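# Hang the necklace on the jewelry box lid tabs

## Task

Drape the necklace over the back of one or more of the little tabs on the inner face of the jewelry box lid so that it hangs down on either side of that tab and lies wholly within the box. The box must stay upright, and the necklace must stay in place by itself rather than being held by the robot. At the end, open the grippers and pull the arms away.

## Robot and tools

Robot: two arms, left_arm and right_arm, each ending in a two-finger gripper. All poses use one shared scene frame. Its origin is on the table surface midway between the arms, +z is up, +x points out across the table, and left_arm sits on the +y side. The names left and right do not refer to sides of any image. In each gripper's own axes the fingers point along +z and close along y. The reported end_effector_position is the spot between the finger pads, roughly 1 cm short of the fingertips.

execute_actions takes "actions", a list that is empty or holds one item, plus an optional "pictures" boolean (images come by default). An empty list only reports the current state. An item with "rows" is a motion: 1 to 15 rows, each row used for one control step of 1/30 s; "steps" is 1 to 15 (default 15), and if there are fewer rows than steps the final row repeats. An item with only "steps" (up to 300) is a wait that finishes that many steps after the previous result, with thinking time counted in. A refused call does nothing.

Every row has exactly 14 numbers, each in [-1, 1], one flat list covering both arms: dx, dy, dz, rx, ry, rz, opening for left_arm, followed by the same seven for right_arm. The first six are an offset, not a pose, expressed in that gripper's own axes. They are counted from the gripper pose shown in the latest result; before any result in the scene, and for later calls inside the same reply, they count from where the gripper is when the call begins. Every row in an action uses that same base, so rows do not add up. Scale: 1.0 equals 0.6 m of translation or 180 degrees of rotation; rx, ry, rz form a single rotation vector. Opening is absolute, not an offset: +1 is fully open (0.094 m) and -1 is closed. All-zero offsets are not a pause; they pull the arm back to its base pose.

move takes "target", one 14-number row laid out and referenced exactly as above, and "speed", the top path speed in m/s from 0.002 to 0.5 (default 0.25; rotation capped at twice that value in rad/s). Each gripper travels a straight line toward its target, both finishing together, over 0.5 to 10 s; anything longer is cut off at 10 s before arrival. Rotations take the shorter direction. Paths ignore obstacles and the other arm. Grippers trail the path, can wander off it and can overshoot the speed, mostly with a nearly straight arm. The opening is applied when the move starts. Faster contact hits harder, and aiming deeper beyond a contact presses harder. The result adds a "move:" line giving the ending (done, off_target, moving, held, fault) and any limits: paced means the sent pose was clipped; held means a check blocked some steps, after which the arm may lurch quickly. Each gripper's remaining distance to its target is also given.

wait takes "seconds" from 0 to 10 and sends nothing new. zoom_image takes "camera" (cam_head_left, cam_head_right, cam_high, cam_left_wrist, cam_right_wrist, all 504x504; the wrist ones are fisheye) and "region" [x0, y0, x1, y1] in pixels from the top-left, no larger than 504 by 504. finished_scene takes "scene" (integer 1 to 2), closes the scene for good, and says whether the goal was met.

Control behaviour: on every step the commanded pose is limited to 70 mm and 16 degrees from the measured pose, and position is favoured over orientation when both cannot be met. After an action ends the arm keeps going only to its last clipped pose, so far targets need more actions. Arms usually stop a centimetre or more low, and repeated zero offsets let them sag further; to hold an arm steady, send the correction toward its desired pose in the first call of a reply and zeros in subsequent calls, raising the aim if it still droops. The simulation keeps running while you think.

Results: a state line per arm with position in metres and quaternion wxyz (printed positions get less accurate at long reach); a "Hand target" line showing where the controller is steering; "pose unreachable" when the clearance check altered or blocked a command; HELD flags on steps not sent; grip_measured, on the same scale as the commanded opening (the last Joint positions value is the opening in metres; readings may be about 1 mm off); joint torques; MOTOR HOT above 75 °C, with an arm stop at 90 °C and a collapse at 100 °C, reported as OVER-TEMPERATURE FAULT; other FAULT lines.

Gripping: to hold something, command an opening about 0.03 under grip_measured for a firm grasp, less for a gentle one. Pad force tops out near 50 to 62 N and is weaker on parts thinner than about 2 mm. A necklace is thin and flexible, so grasp it deliberately.

Avoid: arms striking or pushing each other, tipping the box, dropping the necklace, slamming or hard shoves, anything leaving the table, and long heavy holding that heats motors. Occasional outside tugs on held parts or nudges to loose objects can happen.

Each tool is called after "Request:" as name(argument=value, ...), one argument or row to a line, values as JSON.

## Session

Request:
execute_actions(
  actions=[],
)

Scene clock: 0.00 s of 4800.00 s.
left_arm: end_effector_position=(+0.5462, +0.5226, +0.2397) grip_measured=+1.000 end_effector_quat_wxyz=(+0.411, +0.118, +0.784, +0.450) | right_arm: end_effector_position=(+0.4552, -0.1091, +0.2148) grip_measured=+1.000 end_effector_quat_wxyz=(+0.070, +0.528, +0.597, +0.599)
Joint positions: left_arm=[ 0.257  1.992  1.531  0.192 -0.236  0.916  0.094] | right_arm=[ 0.18   1.675  1.041  0.332 -0.426  2.05   0.094]
Joint velocities: left_arm=[ 0.002 -0.007  0.002  0.051 -0.007  0.007  0.   ] | right_arm=[-0.002  0.002 -0.017 -0.066 -0.066 -0.007  0.   ]
Joint torques (N m, as the arm reports them, + toward a larger angle): no reading
Hand target (left_arm): +0.546, +0.522, +0.258; +0.425, +0.111, +0.773, +0.457
Hand target (right_arm): +0.456, -0.109, +0.227; +0.077, +0.519, +0.595, +0.609

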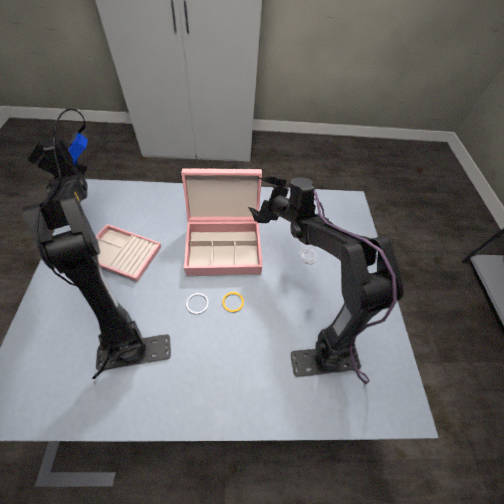

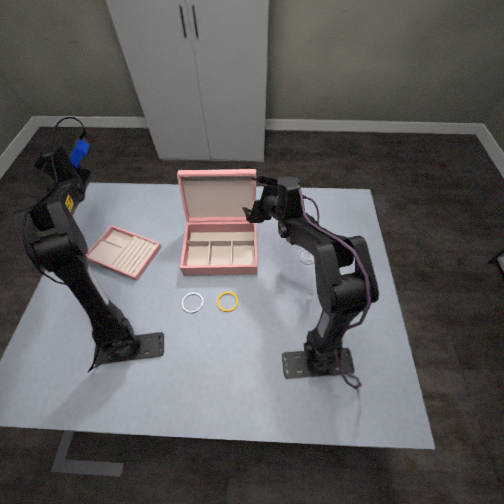

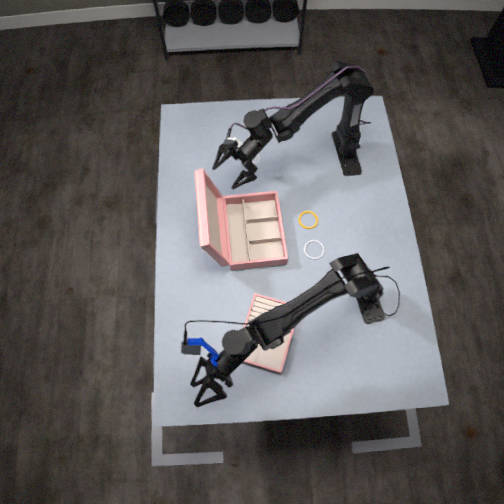

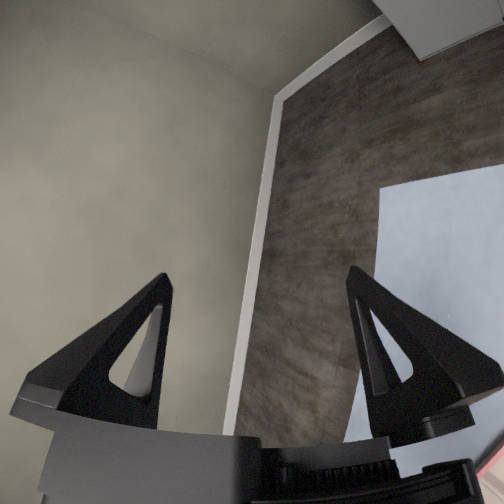

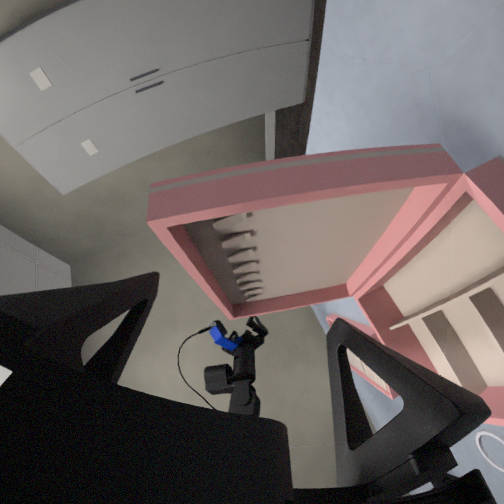

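Request:
zoom_image(
  camera="cam_head_left",
  region=[160, 150, 360, 330],
)

Request:
zoom_image(
  camera="cam_right_wrist",
  region=[140, 160, 340, 340],
)

Request:
zoom_image(
  camera="cam_head_right",
  region=[270, 220, 350, 290],
)

Region (160, 150, 360, 330) of cam_head_left's 504x504 image, scaled by 2.520, with more detail than that image has; it fills the top 454 rows of this view, and the rest is white.

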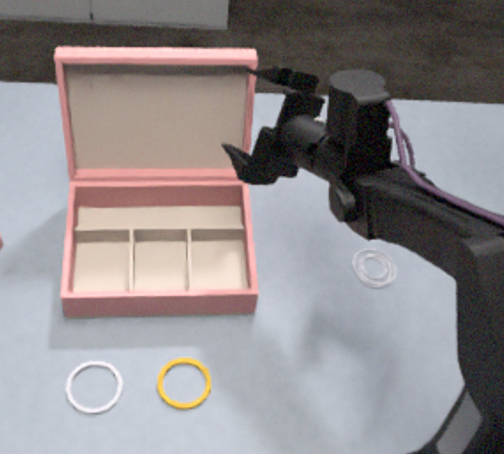

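Region (140, 160, 340, 340) of cam_right_wrist's 504x504 image, scaled by 2.520, with more detail than that image has; it fills the top 454 rows of this view, and the rest is white.

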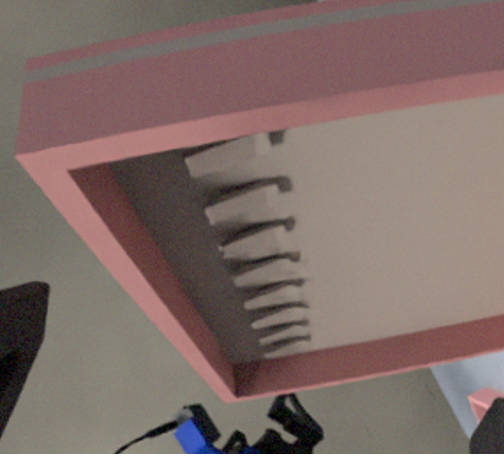

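Region (270, 220, 350, 290) of cam_head_right's 504x504 image, scaled by 6.300, with more detail than that image has; it fills the top 441 rows of this view, and the rest is white.

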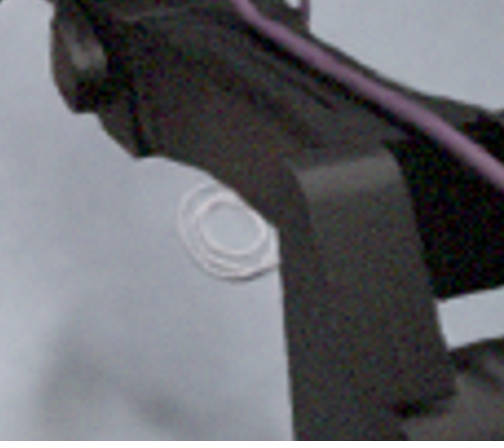

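Request:
move(
  target=[-0.083,-0.499,-0.673,0.158,-0.177,-0.27,1,-0.291,-0.142,-0.295,0.442,0.052,-0.39,1],
)

Request:
zoom_image(
  camera="cam_left_wrist",
  region=[100, 50, 450, 330],
)

Request:
zoom_image(
  camera="cam_right_wrist",
  region=[150, 200, 350, 400],
)

Scene clock: 20.70 s of 4800.00 s.
left_arm: end_effector_position=(+0.3380, +0.0777, +0.1213) grip_measured=+1.000 end_effector_quat_wxyz=(+0.696, +0.012, +0.718, +0.011) | right_arm: end_effector_position=(+0.3584, -0.3247, +0.0989) grip_measured=+1.000 end_effector_quat_wxyz=(-0.002, +0.000, +1.000, +0.004)
Joint positions: left_arm=[-0.974  1.801  0.224  1.531 -0.793 -0.     0.094] | right_arm=[-0.118  1.933  1.621 -1.263 -0.008 -0.01   0.094]
Joint velocities: left_arm=[-0.002 -0.017  0.002 -0.051 -0.022  0.007  0.   ] | right_arm=[-0.002 -0.027  0.002  0.022  0.037 -0.007  0.   ]
Joint torques (N m, as the arm reports them, + toward a larger angle): left_arm=[-0.65 -4.9   2.89  2.02 -0.06 -0.09] | right_arm=[ 0.17 -8.44  4.98  0.21  0.07 -0.09]
Hand target (left_arm): +0.336, +0.077, +0.122; +0.698, +0.006, +0.716, +0.005
Hand target (right_arm): +0.358, -0.326, +0.098; -0.001, -0.006, +1.000, -0.002
Off the commanded pose (left_arm): 0.012 m, 3 deg.
Off the commanded pose (right_arm): 0.002 m, 0 deg.
joint sent to its limit (left arm) — the command would take joint 4 (wrist pitch) past its upper limit, so that joint was sent only as far as its limit.
After step 90, 13.27 s passed at rest.
move: off_target (left_arm)
camera_calibration (this result's frames):
cam_left_wrist: T_world_to_cam=[[0.00317781, -0.995342, -0.0963561, 0.0902442], [-0.692004, 0.06737, -0.718743, 0.337869], [0.721886, 0.0689629, -0.688567, -0.0533295], [0, 0, 0, 1]] pos_world=[0.272018, 0.0707393, 0.214816]
cam_right_wrist: T_world_to_cam=[[0.289361, -0.957025, -0.0193129, -0.413619], [-0.870022, -0.271361, 0.411613, 0.219319], [-0.399165, -0.102302, -0.911154, 0.310082], [0, 0, 0, 1]] pos_world=[0.434271, -0.304607, 0.184269]

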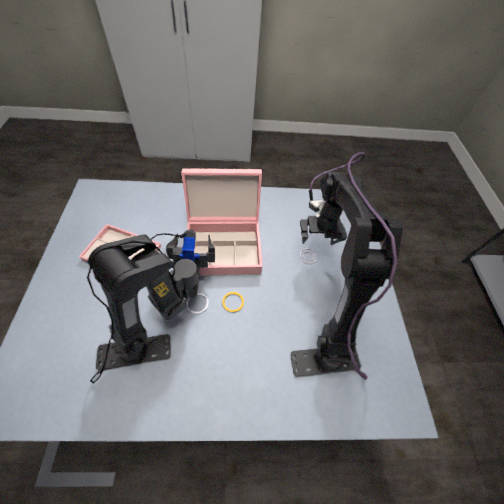

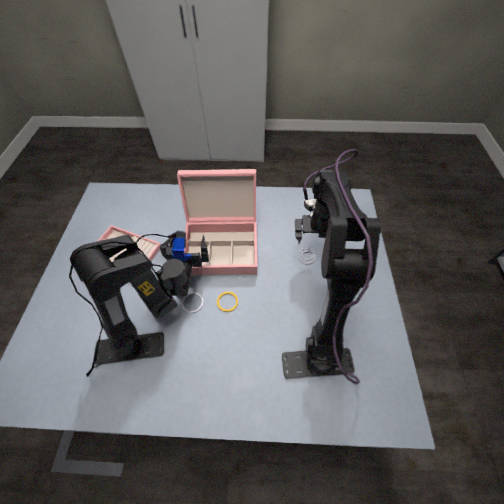

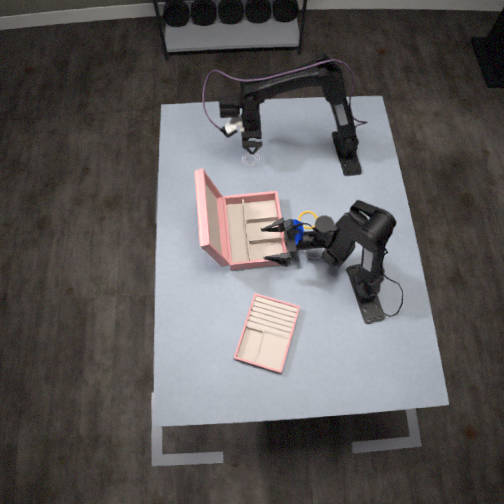

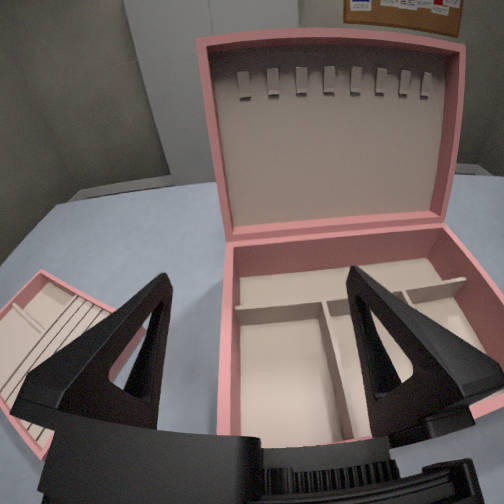

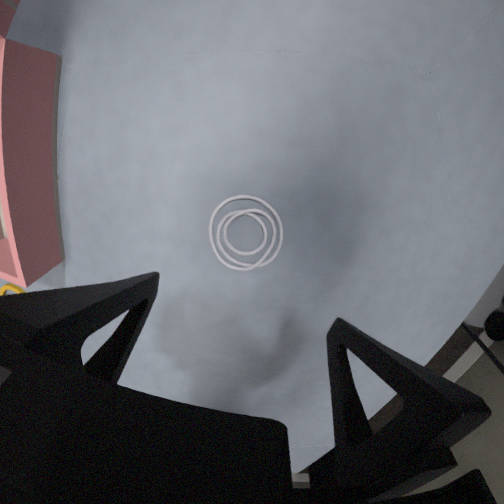

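Region (100, 50, 450, 330) of cam_left_wrist's 504x504 image, scaled by 1.440, with more detail than that image has; it fills the top 403 rows of this view, and the rest is white.

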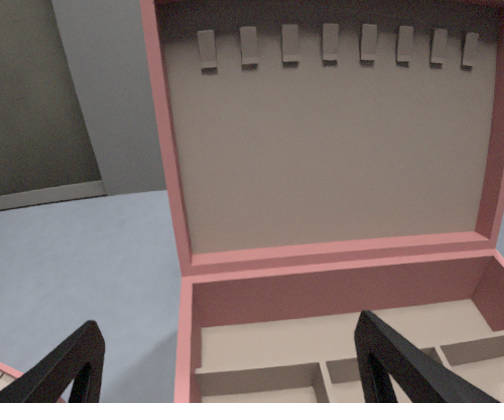

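Region (150, 200, 350, 400) of cam_right_wrist's 504x504 image, scaled by 2.520, with more detail than that image has.

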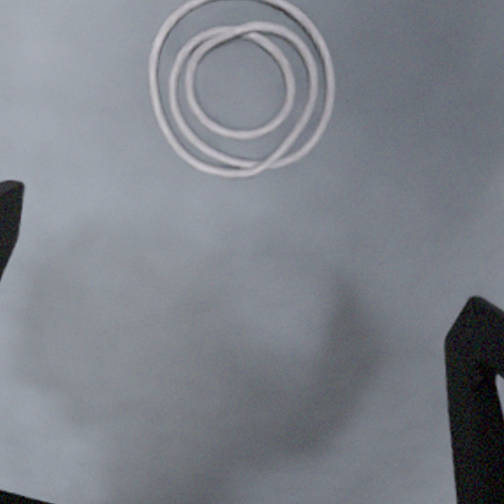

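Request:
move(
  target=[-0.01,0,-0.03,0,0,0,1,-0.061,0.033,0.115,0,0,0.389,-0.76],
)

Request:
zoom_image(
  camera="cam_right_wrist",
  region=[130, 180, 380, 400],
)

Scene clock: 36.90 s of 4800.00 s.
left_arm: end_effector_position=(+0.3253, +0.0746, +0.1276) grip_measured=+1.000 end_effector_quat_wxyz=(+0.697, +0.011, +0.717, +0.011) | right_arm: end_effector_position=(+0.3923, -0.3085, +0.0319) grip_measured=-0.758 end_effector_quat_wxyz=(-0.007, +0.574, +0.819, -0.001)
Joint positions: left_arm=[-1.031  1.744  0.201  1.502 -0.851 -0.     0.094] | right_arm=[-0.076  2.117  1.621 -1.086 -0.007  1.252  0.011]
Joint velocities: left_arm=[ 0.002  0.002  0.002 -0.095 -0.051 -0.037  0.   ] | right_arm=[-0.002 -0.012 -0.012 -0.022  0.007  0.051 -0.   ]
Joint torques (N m, as the arm reports them, + toward a larger angle): left_arm=[-0.65 -7.26  2.03  1.68 -0.1  -0.04] | right_arm=[ 0.98 -8.83  5.35  0.3  -0.04  0.07]
Hand target (left_arm): +0.320, +0.077, +0.128; +0.696, +0.012, +0.718, +0.011
Hand target (right_arm): +0.395, -0.304, +0.030; -0.004, +0.574, +0.819, +0.002
Off the commanded pose (left_arm): 0.006 m, 0 deg.
Off the commanded pose (right_arm): 0.005 m, 0 deg.
After step 90, 10.17 s passed at rest.
move: done
camera_calibration (this result's frames):
cam_left_wrist: T_world_to_cam=[[0.00511641, -0.995492, -0.0947097, 0.0869816], [-0.688525, 0.0651778, -0.722278, 0.333266], [0.725195, 0.0689055, -0.685087, -0.041129], [0, 0, 0, 1]] pos_world=[0.258844, 0.0677019, 0.220772]
cam_right_wrist: T_world_to_cam=[[-0.799936, -0.600062, -0.00533942, 0.127784], [-0.54599, 0.724103, 0.421389, 0.460435], [-0.248993, 0.339999, -0.906864, 0.341669], [0, 0, 0, 1]] pos_world=[0.438685, -0.372891, 0.116507]

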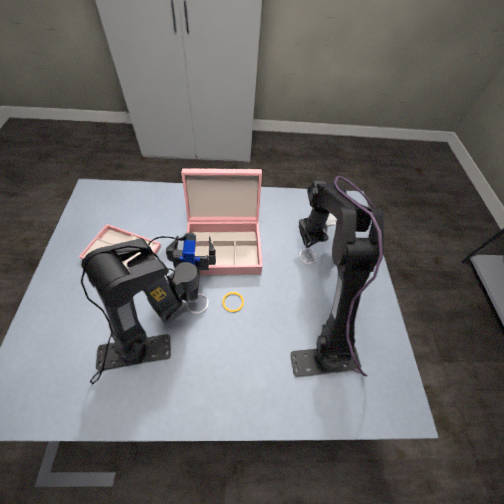

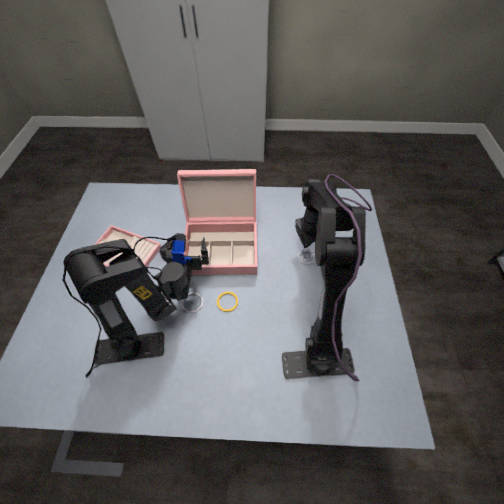

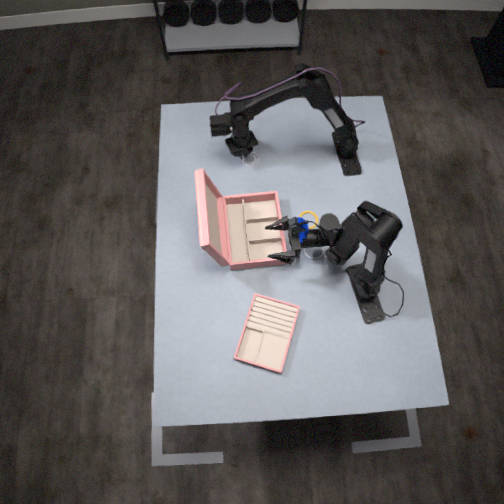

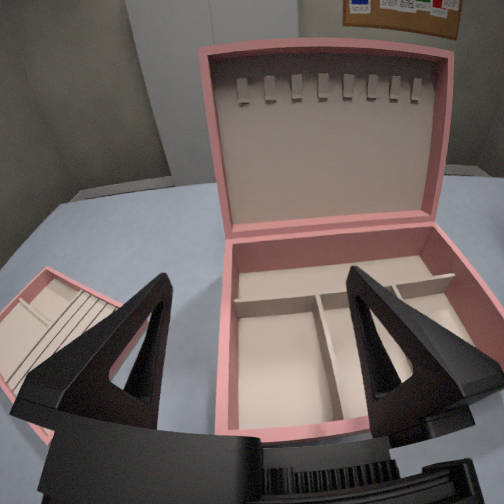

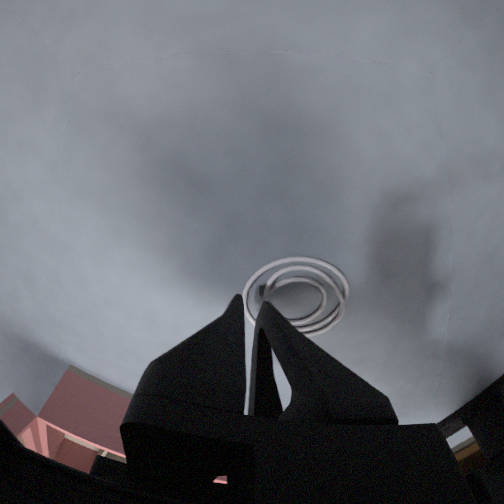

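Region (130, 180, 380, 400) of cam_right_wrist's 504x504 image, scaled by 2.016, with more detail than that image has; it fills the top 444 rows of this view, and the rest is white.

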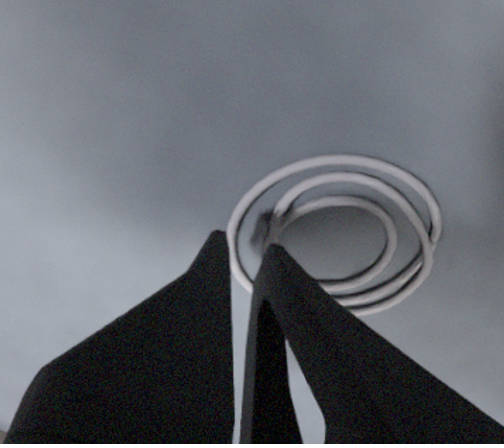

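Request:
move(
  target=[0,0,0,0,0,0,1,0,0.006,0.034,0,0,0,-0.76],
  speed=0.04,
)

Request:
zoom_image(
  camera="cam_right_wrist",
  region=[130, 180, 380, 400],
)

Scene clock: 40.17 s of 4800.00 s.
left_arm: end_effector_position=(+0.3253, +0.0746, +0.1275) grip_measured=+1.000 end_effector_quat_wxyz=(+0.697, +0.011, +0.717, +0.011) | right_arm: end_effector_position=(+0.3937, -0.3085, +0.0141) grip_measured=-0.758 end_effector_quat_wxyz=(-0.010, +0.575, +0.818, -0.003)
Joint positions: left_arm=[-1.031  1.744  0.201  1.502 -0.851 -0.     0.094] | right_arm=[-0.076  2.149  1.598 -1.039 -0.007  1.255  0.011]
Joint velocities: left_arm=[ 0.012 -0.017 -0.002 -0.037  0.022 -0.007  0.   ] | right_arm=[-0.012  0.012 -0.002  0.022 -0.022  0.11   0.   ]
Joint torques (N m, as the arm reports them, + toward a larger angle): left_arm=[ 0.03 -5.19  3.47  1.78 -0.01 -0.01] | right_arm=[ 0.31 -9.08  5.07  0.25 -0.03  0.01]
Hand target (left_arm): +0.325, +0.075, +0.128; +0.697, +0.011, +0.717, +0.011
Hand target (right_arm): +0.395, -0.307, +0.011; -0.007, +0.574, +0.819, -0.001
Off the commanded pose (left_arm): 0.000 m, 0 deg.
Off the commanded pose (right_arm): 0.003 m, 0 deg.
move: done
camera_calibration (this result's frames):
cam_left_wrist: T_world_to_cam=[[0.00509254, -0.995465, -0.0949964, 0.0870194], [-0.688707, 0.0653848, -0.722086, 0.333232], [0.725022, 0.0691019, -0.68525, -0.0411146], [0, 0, 0, 1]] pos_world=[0.258865, 0.0676775, 0.220715]
cam_right_wrist: T_world_to_cam=[[-0.801551, -0.597925, 0.00125877, 0.130017], [-0.540657, 0.725676, 0.425539, 0.466997], [-0.255354, 0.340411, -0.904939, 0.328428], [0, 0, 0, 1]] pos_world=[0.440566, -0.372949, 0.0983177]

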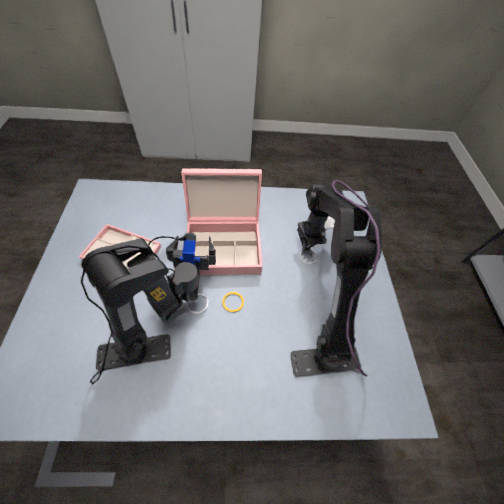

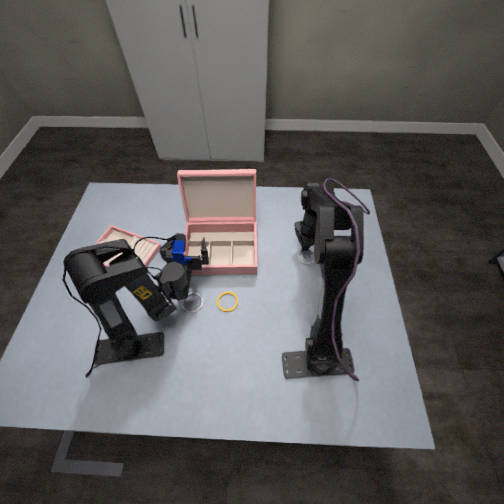

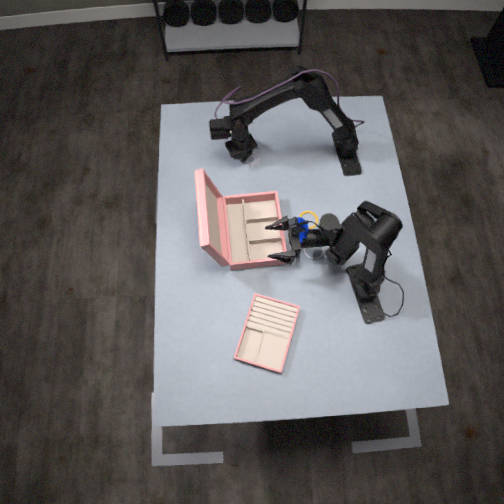

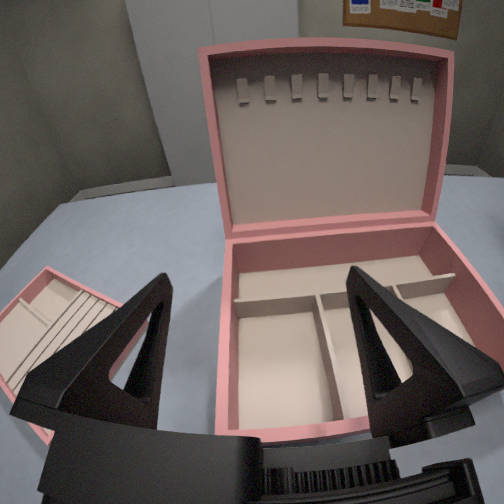

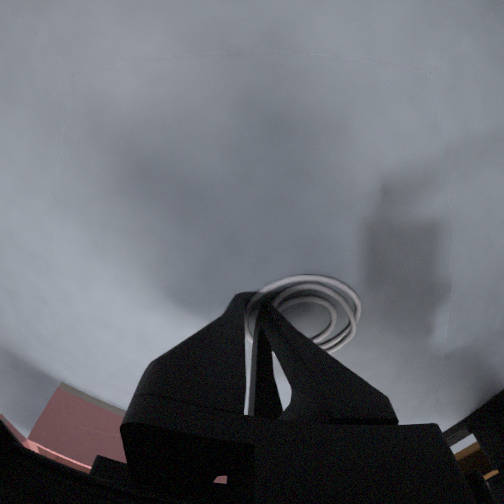

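Region (130, 180, 380, 400) of cam_right_wrist's 504x504 image, scaled by 2.016, with more detail than that image has; it fills the top 444 rows of this view, and the rest is white.

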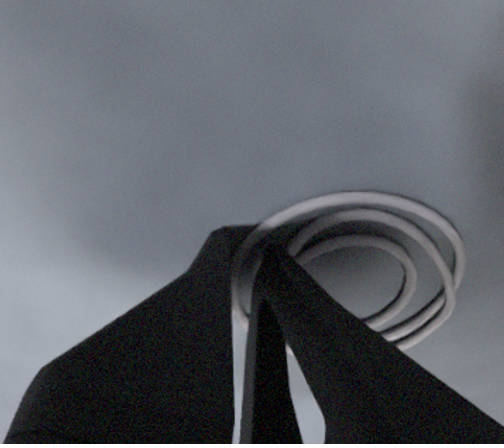

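Looks straddled. Lower a bit, close, lift.

Request:
move(
  target=[0,0,0,0,0,0,1,0,0,0.011,0,0,0,-0.76],
  speed=0.02,
)

Request:
move(
  target=[0,0,0,0,0,0,1,0,0,0,0,0,0,-1],
)

Request:
move(
  target=[0,0,0,0,0,0,1,0,0,-0.4,0,0,0,-1],
  speed=0.1,
)

Scene clock: 42.73 s of 4800.00 s.
left_arm: end_effector_position=(+0.3253, +0.0746, +0.1275) grip_measured=+1.000 end_effector_quat_wxyz=(+0.697, +0.011, +0.717, +0.011) | right_arm: end_effector_position=(+0.3954, -0.3085, +0.0141) grip_measured=-0.758 end_effector_quat_wxyz=(-0.007, +0.575, +0.818, -0.001)
Joint positions: left_arm=[-1.031  1.744  0.201  1.502 -0.851 -0.     0.094] | right_arm=[-0.076  2.149  1.598 -1.032 -0.007  1.255  0.011]
Joint velocities: left_arm=[-0.002 -0.007  0.002  0.007 -0.051 -0.139  0.   ] | right_arm=[ 0.007  0.022  0.007  0.051  0.037 -0.022 -0.   ]
Joint torques (N m, as the arm reports them, + toward a larger angle): left_arm=[ 0.03 -5.17  3.51  1.78 -0.02 -0.01] | right_arm=[ 0.02 -8.82  4.32  0.3  -0.02  0.  ]
Hand target (left_arm): +0.325, +0.075, +0.128; +0.697, +0.011, +0.717, +0.011
Hand target (right_arm): +0.393, -0.308, +0.008; -0.010, +0.575, +0.818, -0.003
Off the commanded pose (left_arm): 0.000 m, 0 deg.
Off the commanded pose (right_arm): 0.007 m, 0 deg.
move: done
camera_calibration (this result's frames):
cam_left_wrist: T_world_to_cam=[[0.00509254, -0.995465, -0.0949964, 0.0870194], [-0.688707, 0.0653848, -0.722086, 0.333232], [0.725022, 0.0691019, -0.68525, -0.0411146], [0, 0, 0, 1]] pos_world=[0.258865, 0.0676775, 0.220715]
cam_right_wrist: T_world_to_cam=[[-0.801541, -0.597925, -0.00436891, 0.131491], [-0.543565, 0.725587, 0.421972, 0.469066], [-0.249137, 0.340603, -0.906598, 0.326444], [0, 0, 0, 1]] pos_world=[0.441693, -0.372914, 0.0985951]

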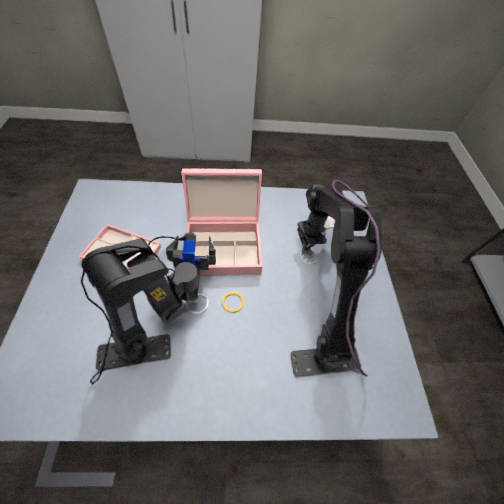

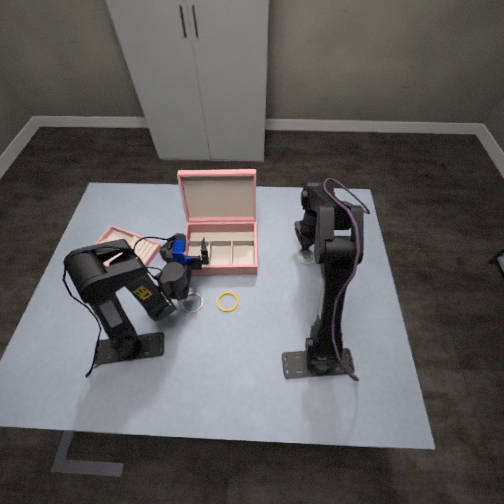

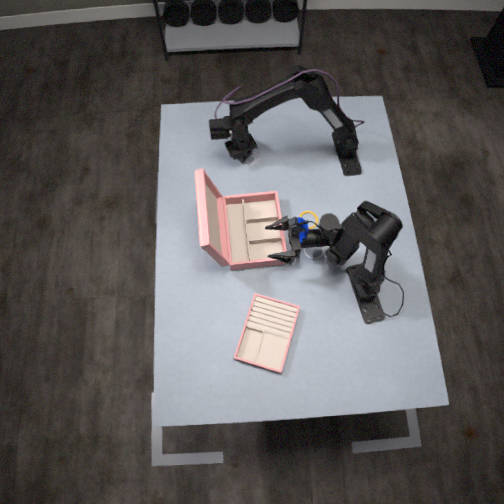

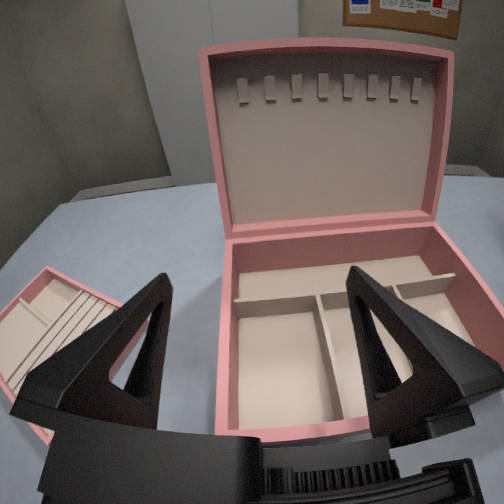

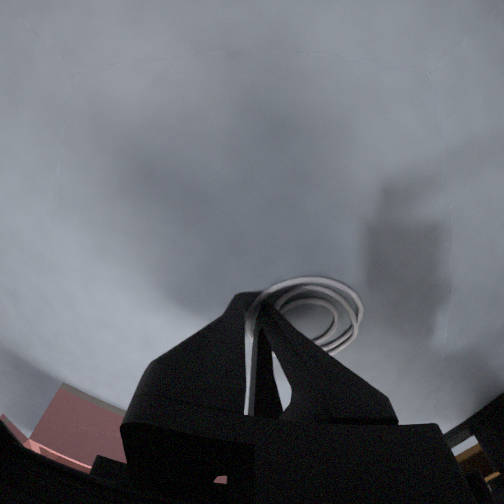

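Scene clock: 43.23 s of 4800.00 s.
left_arm: end_effector_position=(+0.3253, +0.0746, +0.1275) grip_measured=+1.000 end_effector_quat_wxyz=(+0.697, +0.011, +0.717, +0.011) | right_arm: end_effector_position=(+0.3954, -0.3085, +0.0141) grip_measured=-0.991 end_effector_quat_wxyz=(-0.007, +0.575, +0.818, -0.001)
Joint positions: left_arm=[-1.031  1.744  0.201  1.502 -0.851 -0.     0.094] | right_arm=[-0.076  2.149  1.598 -1.032 -0.007  1.255  0.   ]
Joint velocities: left_arm=[-0.017 -0.007  0.002  0.066 -0.095 -0.037  0.   ] | right_arm=[-0.007 -0.007  0.007  0.066  0.022 -0.007 -0.   ]
Joint torques (N m, as the arm reports them, + toward a larger angle): left_arm=[ 0.04 -5.15  3.46  1.78 -0.01 -0.01] | right_arm=[-0.01 -9.32  5.42  0.15 -0.04 -0.01]
Hand target (left_arm): +0.325, +0.075, +0.128; +0.697, +0.011, +0.717, +0.011
Hand target (right_arm): +0.395, -0.308, +0.014; -0.007, +0.575, +0.818, -0.001
Off the commanded pose (left_arm): 0.000 m, 0 deg.
Off the commanded pose (right_arm): 0.000 m, 0 deg.
move: done
camera_calibration (this result's frames):
cam_left_wrist: T_world_to_cam=[[0.00509254, -0.995465, -0.0949964, 0.0870194], [-0.688707, 0.0653848, -0.722086, 0.333232], [0.725022, 0.0691019, -0.68525, -0.0411146], [0, 0, 0, 1]] pos_world=[0.258865, 0.0676775, 0.220715]
cam_right_wrist: T_world_to_cam=[[-0.801541, -0.597925, -0.00436891, 0.131491], [-0.543565, 0.725587, 0.421972, 0.469066], [-0.249137, 0.340603, -0.906598, 0.326444], [0, 0, 0, 1]] pos_world=[0.441693, -0.372914, 0.0985951]

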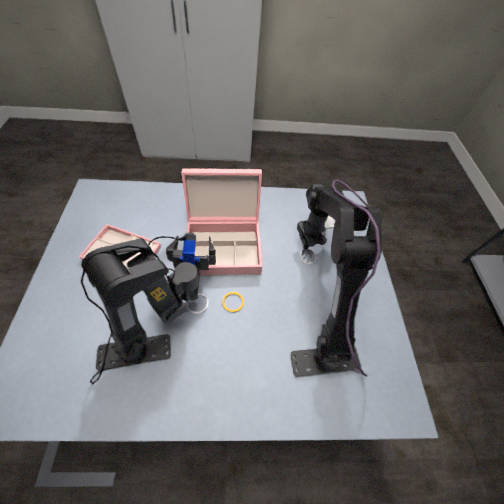

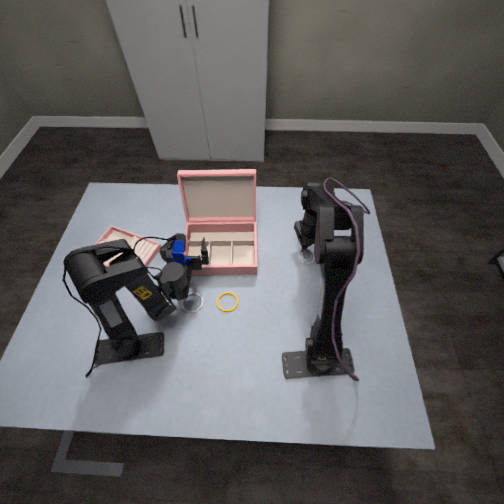

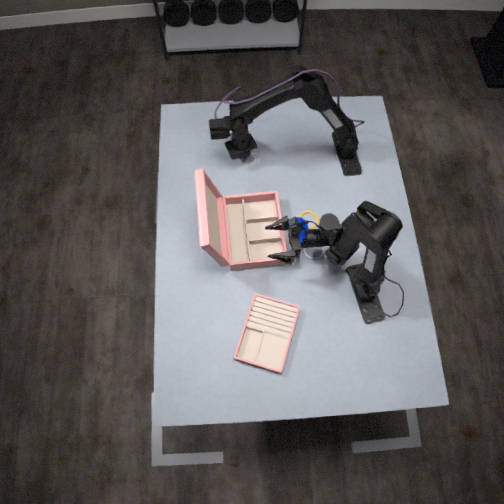

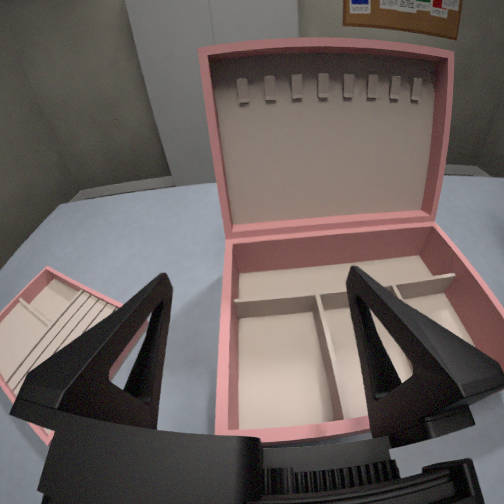

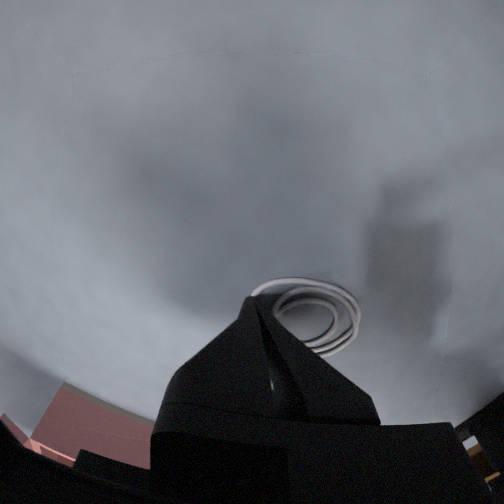

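Scene clock: 46.03 s of 4800.00 s.
left_arm: end_effector_position=(+0.3253, +0.0746, +0.1275) grip_measured=+1.000 end_effector_quat_wxyz=(+0.697, +0.011, +0.717, +0.011) | right_arm: end_effector_position=(+0.4016, -0.3083, +0.2381) grip_measured=-0.991 end_effector_quat_wxyz=(+0.099, +0.570, +0.812, +0.078)
Joint positions: left_arm=[-1.031  1.744  0.201  1.502 -0.851 -0.     0.094] | right_arm=[-0.076  1.966  2.205 -1.557 -0.007  1.255  0.   ]
Joint velocities: left_arm=[-0.032  0.012  0.007  0.022 -0.022 -0.037  0.   ] | right_arm=[-0.022  0.007 -0.002  0.022  0.022 -0.037  0.   ]
Joint torques (N m, as the arm reports them, + toward a larger angle): left_arm=[ 0.02 -5.19  3.47  1.79 -0.02 -0.02] | right_arm=[-0.99 -9.88  7.29  0.39 -0.06 -0.05]
Hand target (left_arm): +0.325, +0.075, +0.128; +0.697, +0.011, +0.717, +0.011
Hand target (right_arm): +0.398, -0.313, +0.254; +0.112, +0.571, +0.809, +0.088
Off the commanded pose (left_arm): 0.000 m, 0 deg.
Off the commanded pose (right_arm): 0.016 m, 15 deg.
joint sent to its limit (right arm) — the command would take joint 4 (wrist pitch) past its lower limit, so that joint was sent only as far as its limit.
move: off_target (right_arm)
camera_calibration (this result's frames):
cam_left_wrist: T_world_to_cam=[[0.00509254, -0.995465, -0.0949964, 0.0870194], [-0.688707, 0.0653848, -0.722086, 0.333232], [0.725022, 0.0691019, -0.68525, -0.0411146], [0, 0, 0, 1]] pos_world=[0.258865, 0.0676775, 0.220715]
cam_right_wrist: T_world_to_cam=[[-0.77169, -0.597005, -0.21927, 0.177037], [-0.635991, 0.72274, 0.270485, 0.450099], [-0.00300588, 0.348184, -0.937421, 0.441836], [0, 0, 0, 1]] pos_world=[0.424205, -0.373453, 0.33126]

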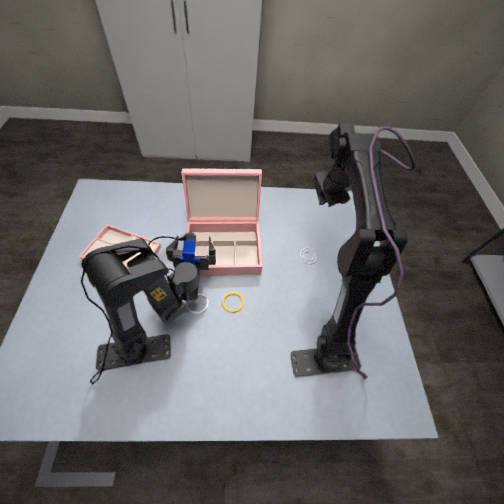

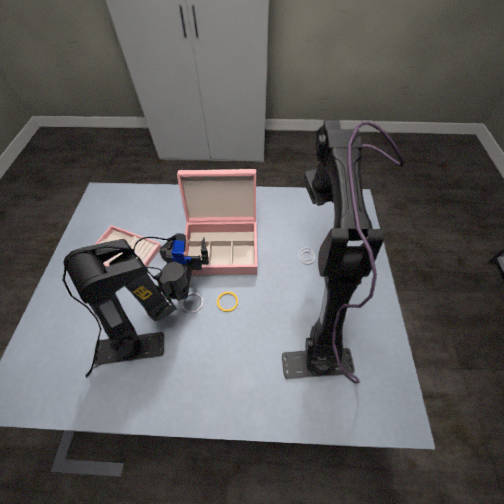

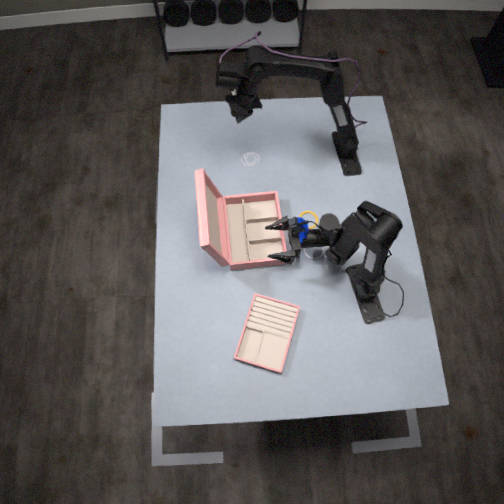

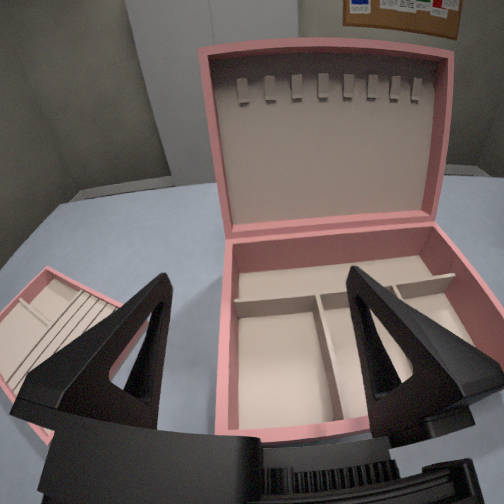

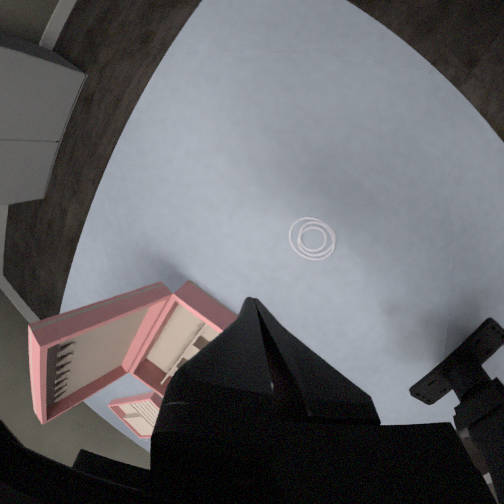

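Request:
move(
  target=[0,0,0,0,0,0,1,0.029,-0.095,0.345,0.077,0.023,0,-0.76],
  speed=0.15,
)

Request:
zoom_image(
  camera="cam_right_wrist",
  region=[180, 230, 380, 400],
)

Request:
zoom_image(
  camera="cam_head_left",
  region=[280, 220, 340, 280],
)

Scene clock: 51.70 s of 4800.00 s.
left_arm: end_effector_position=(+0.3253, +0.0746, +0.1275) grip_measured=+1.000 end_effector_quat_wxyz=(+0.697, +0.011, +0.717, +0.011) | right_arm: end_effector_position=(+0.3928, -0.3085, +0.0222) grip_measured=-0.762 end_effector_quat_wxyz=(-0.008, +0.575, +0.818, -0.002)
Joint positions: left_arm=[-1.031  1.744  0.201  1.502 -0.851 -0.     0.094] | right_arm=[-0.076  2.133  1.606 -1.059 -0.007  1.255  0.011]
Joint velocities: left_arm=[-0.017  0.002 -0.007  0.037 -0.037  0.037  0.   ] | right_arm=[-0.007  0.012  0.002 -0.007 -0.007 -0.007  0.001]
Joint torques (N m, as the arm reports them, + toward a larger angle): left_arm=[ 0.04 -5.15  3.49  1.78 -0.01 -0.01] | right_arm=[ 0.79 -9.62  5.34  0.27  0.03  0.05]
Hand target (left_arm): +0.325, +0.075, +0.128; +0.697, +0.011, +0.717, +0.011
Hand target (right_arm): +0.396, -0.306, +0.022; -0.000, +0.573, +0.819, +0.000
Off the commanded pose (left_arm): 0.000 m, 0 deg.
Off the commanded pose (right_arm): 0.003 m, 1 deg.
After step 90, 0.70 s passed at rest.
move: done
camera_calibration (this result's frames):
cam_left_wrist: T_world_to_cam=[[0.00509254, -0.995465, -0.0949964, 0.0870194], [-0.688707, 0.0653848, -0.722086, 0.333232], [0.725022, 0.0691019, -0.68525, -0.0411146], [0, 0, 0, 1]] pos_world=[0.258865, 0.0676775, 0.220715]
cam_right_wrist: T_world_to_cam=[[-0.801549, -0.597925, -0.00218038, 0.129413], [-0.542437, 0.725622, 0.423362, 0.463853], [-0.251556, 0.340528, -0.905958, 0.334136], [0, 0, 0, 1]] pos_world=[0.439396, -0.372985, 0.106618]

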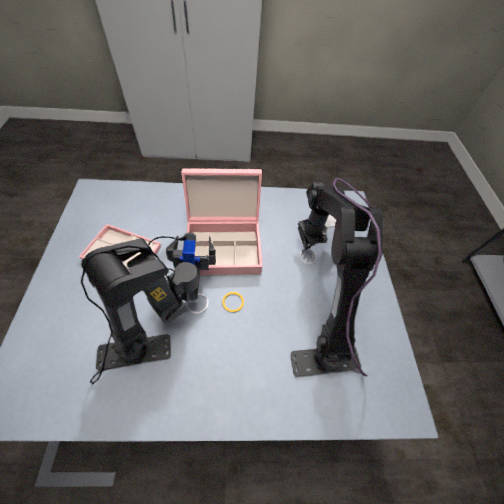

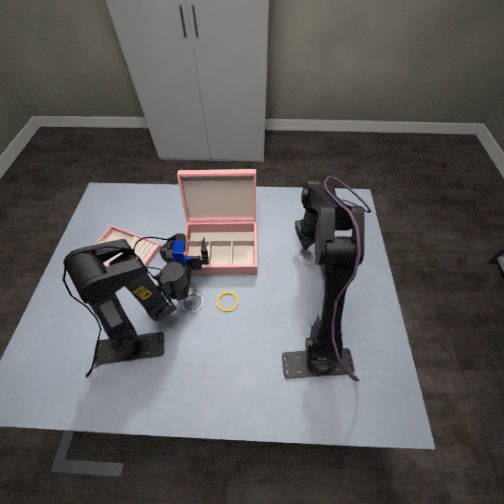

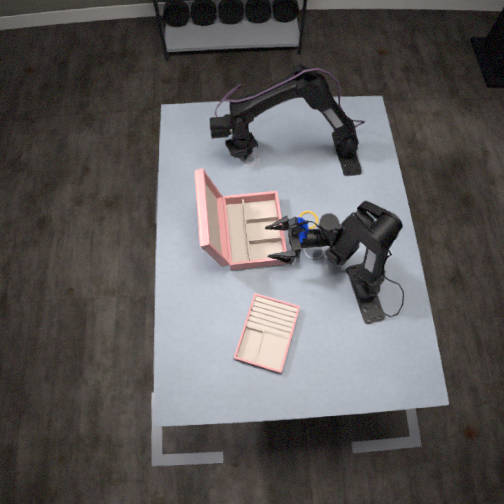

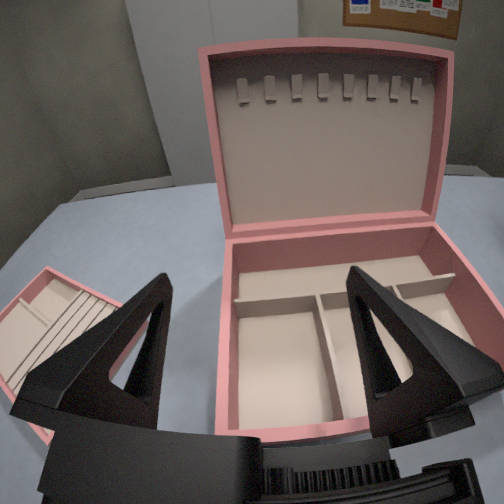

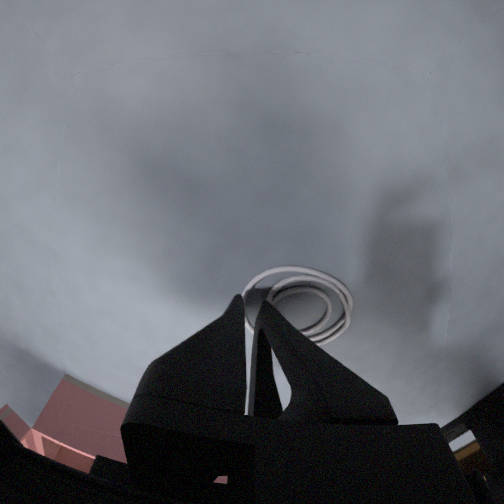

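Region (180, 230, 380, 400) of cam_right_wrist's 504x504 image, scaled by 2.520, with more detail than that image has; it fills the top 428 rows of this view, and the rest is white.

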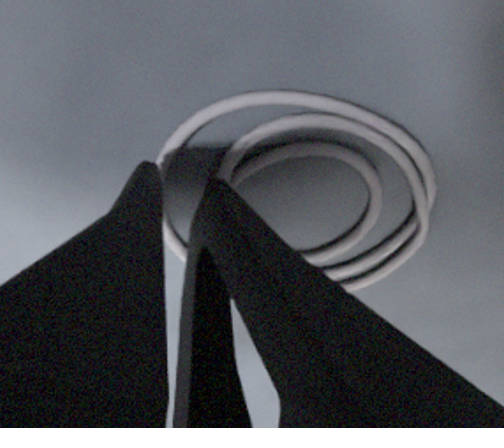

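Region (280, 220, 340, 280) of cam_head_left's 504x504 image, scaled by 8.400, with more detail than that image has.

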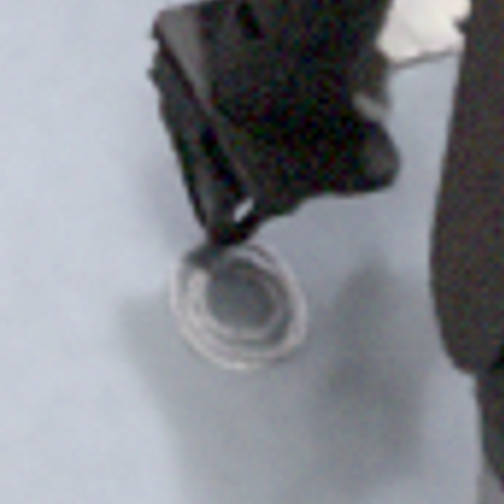

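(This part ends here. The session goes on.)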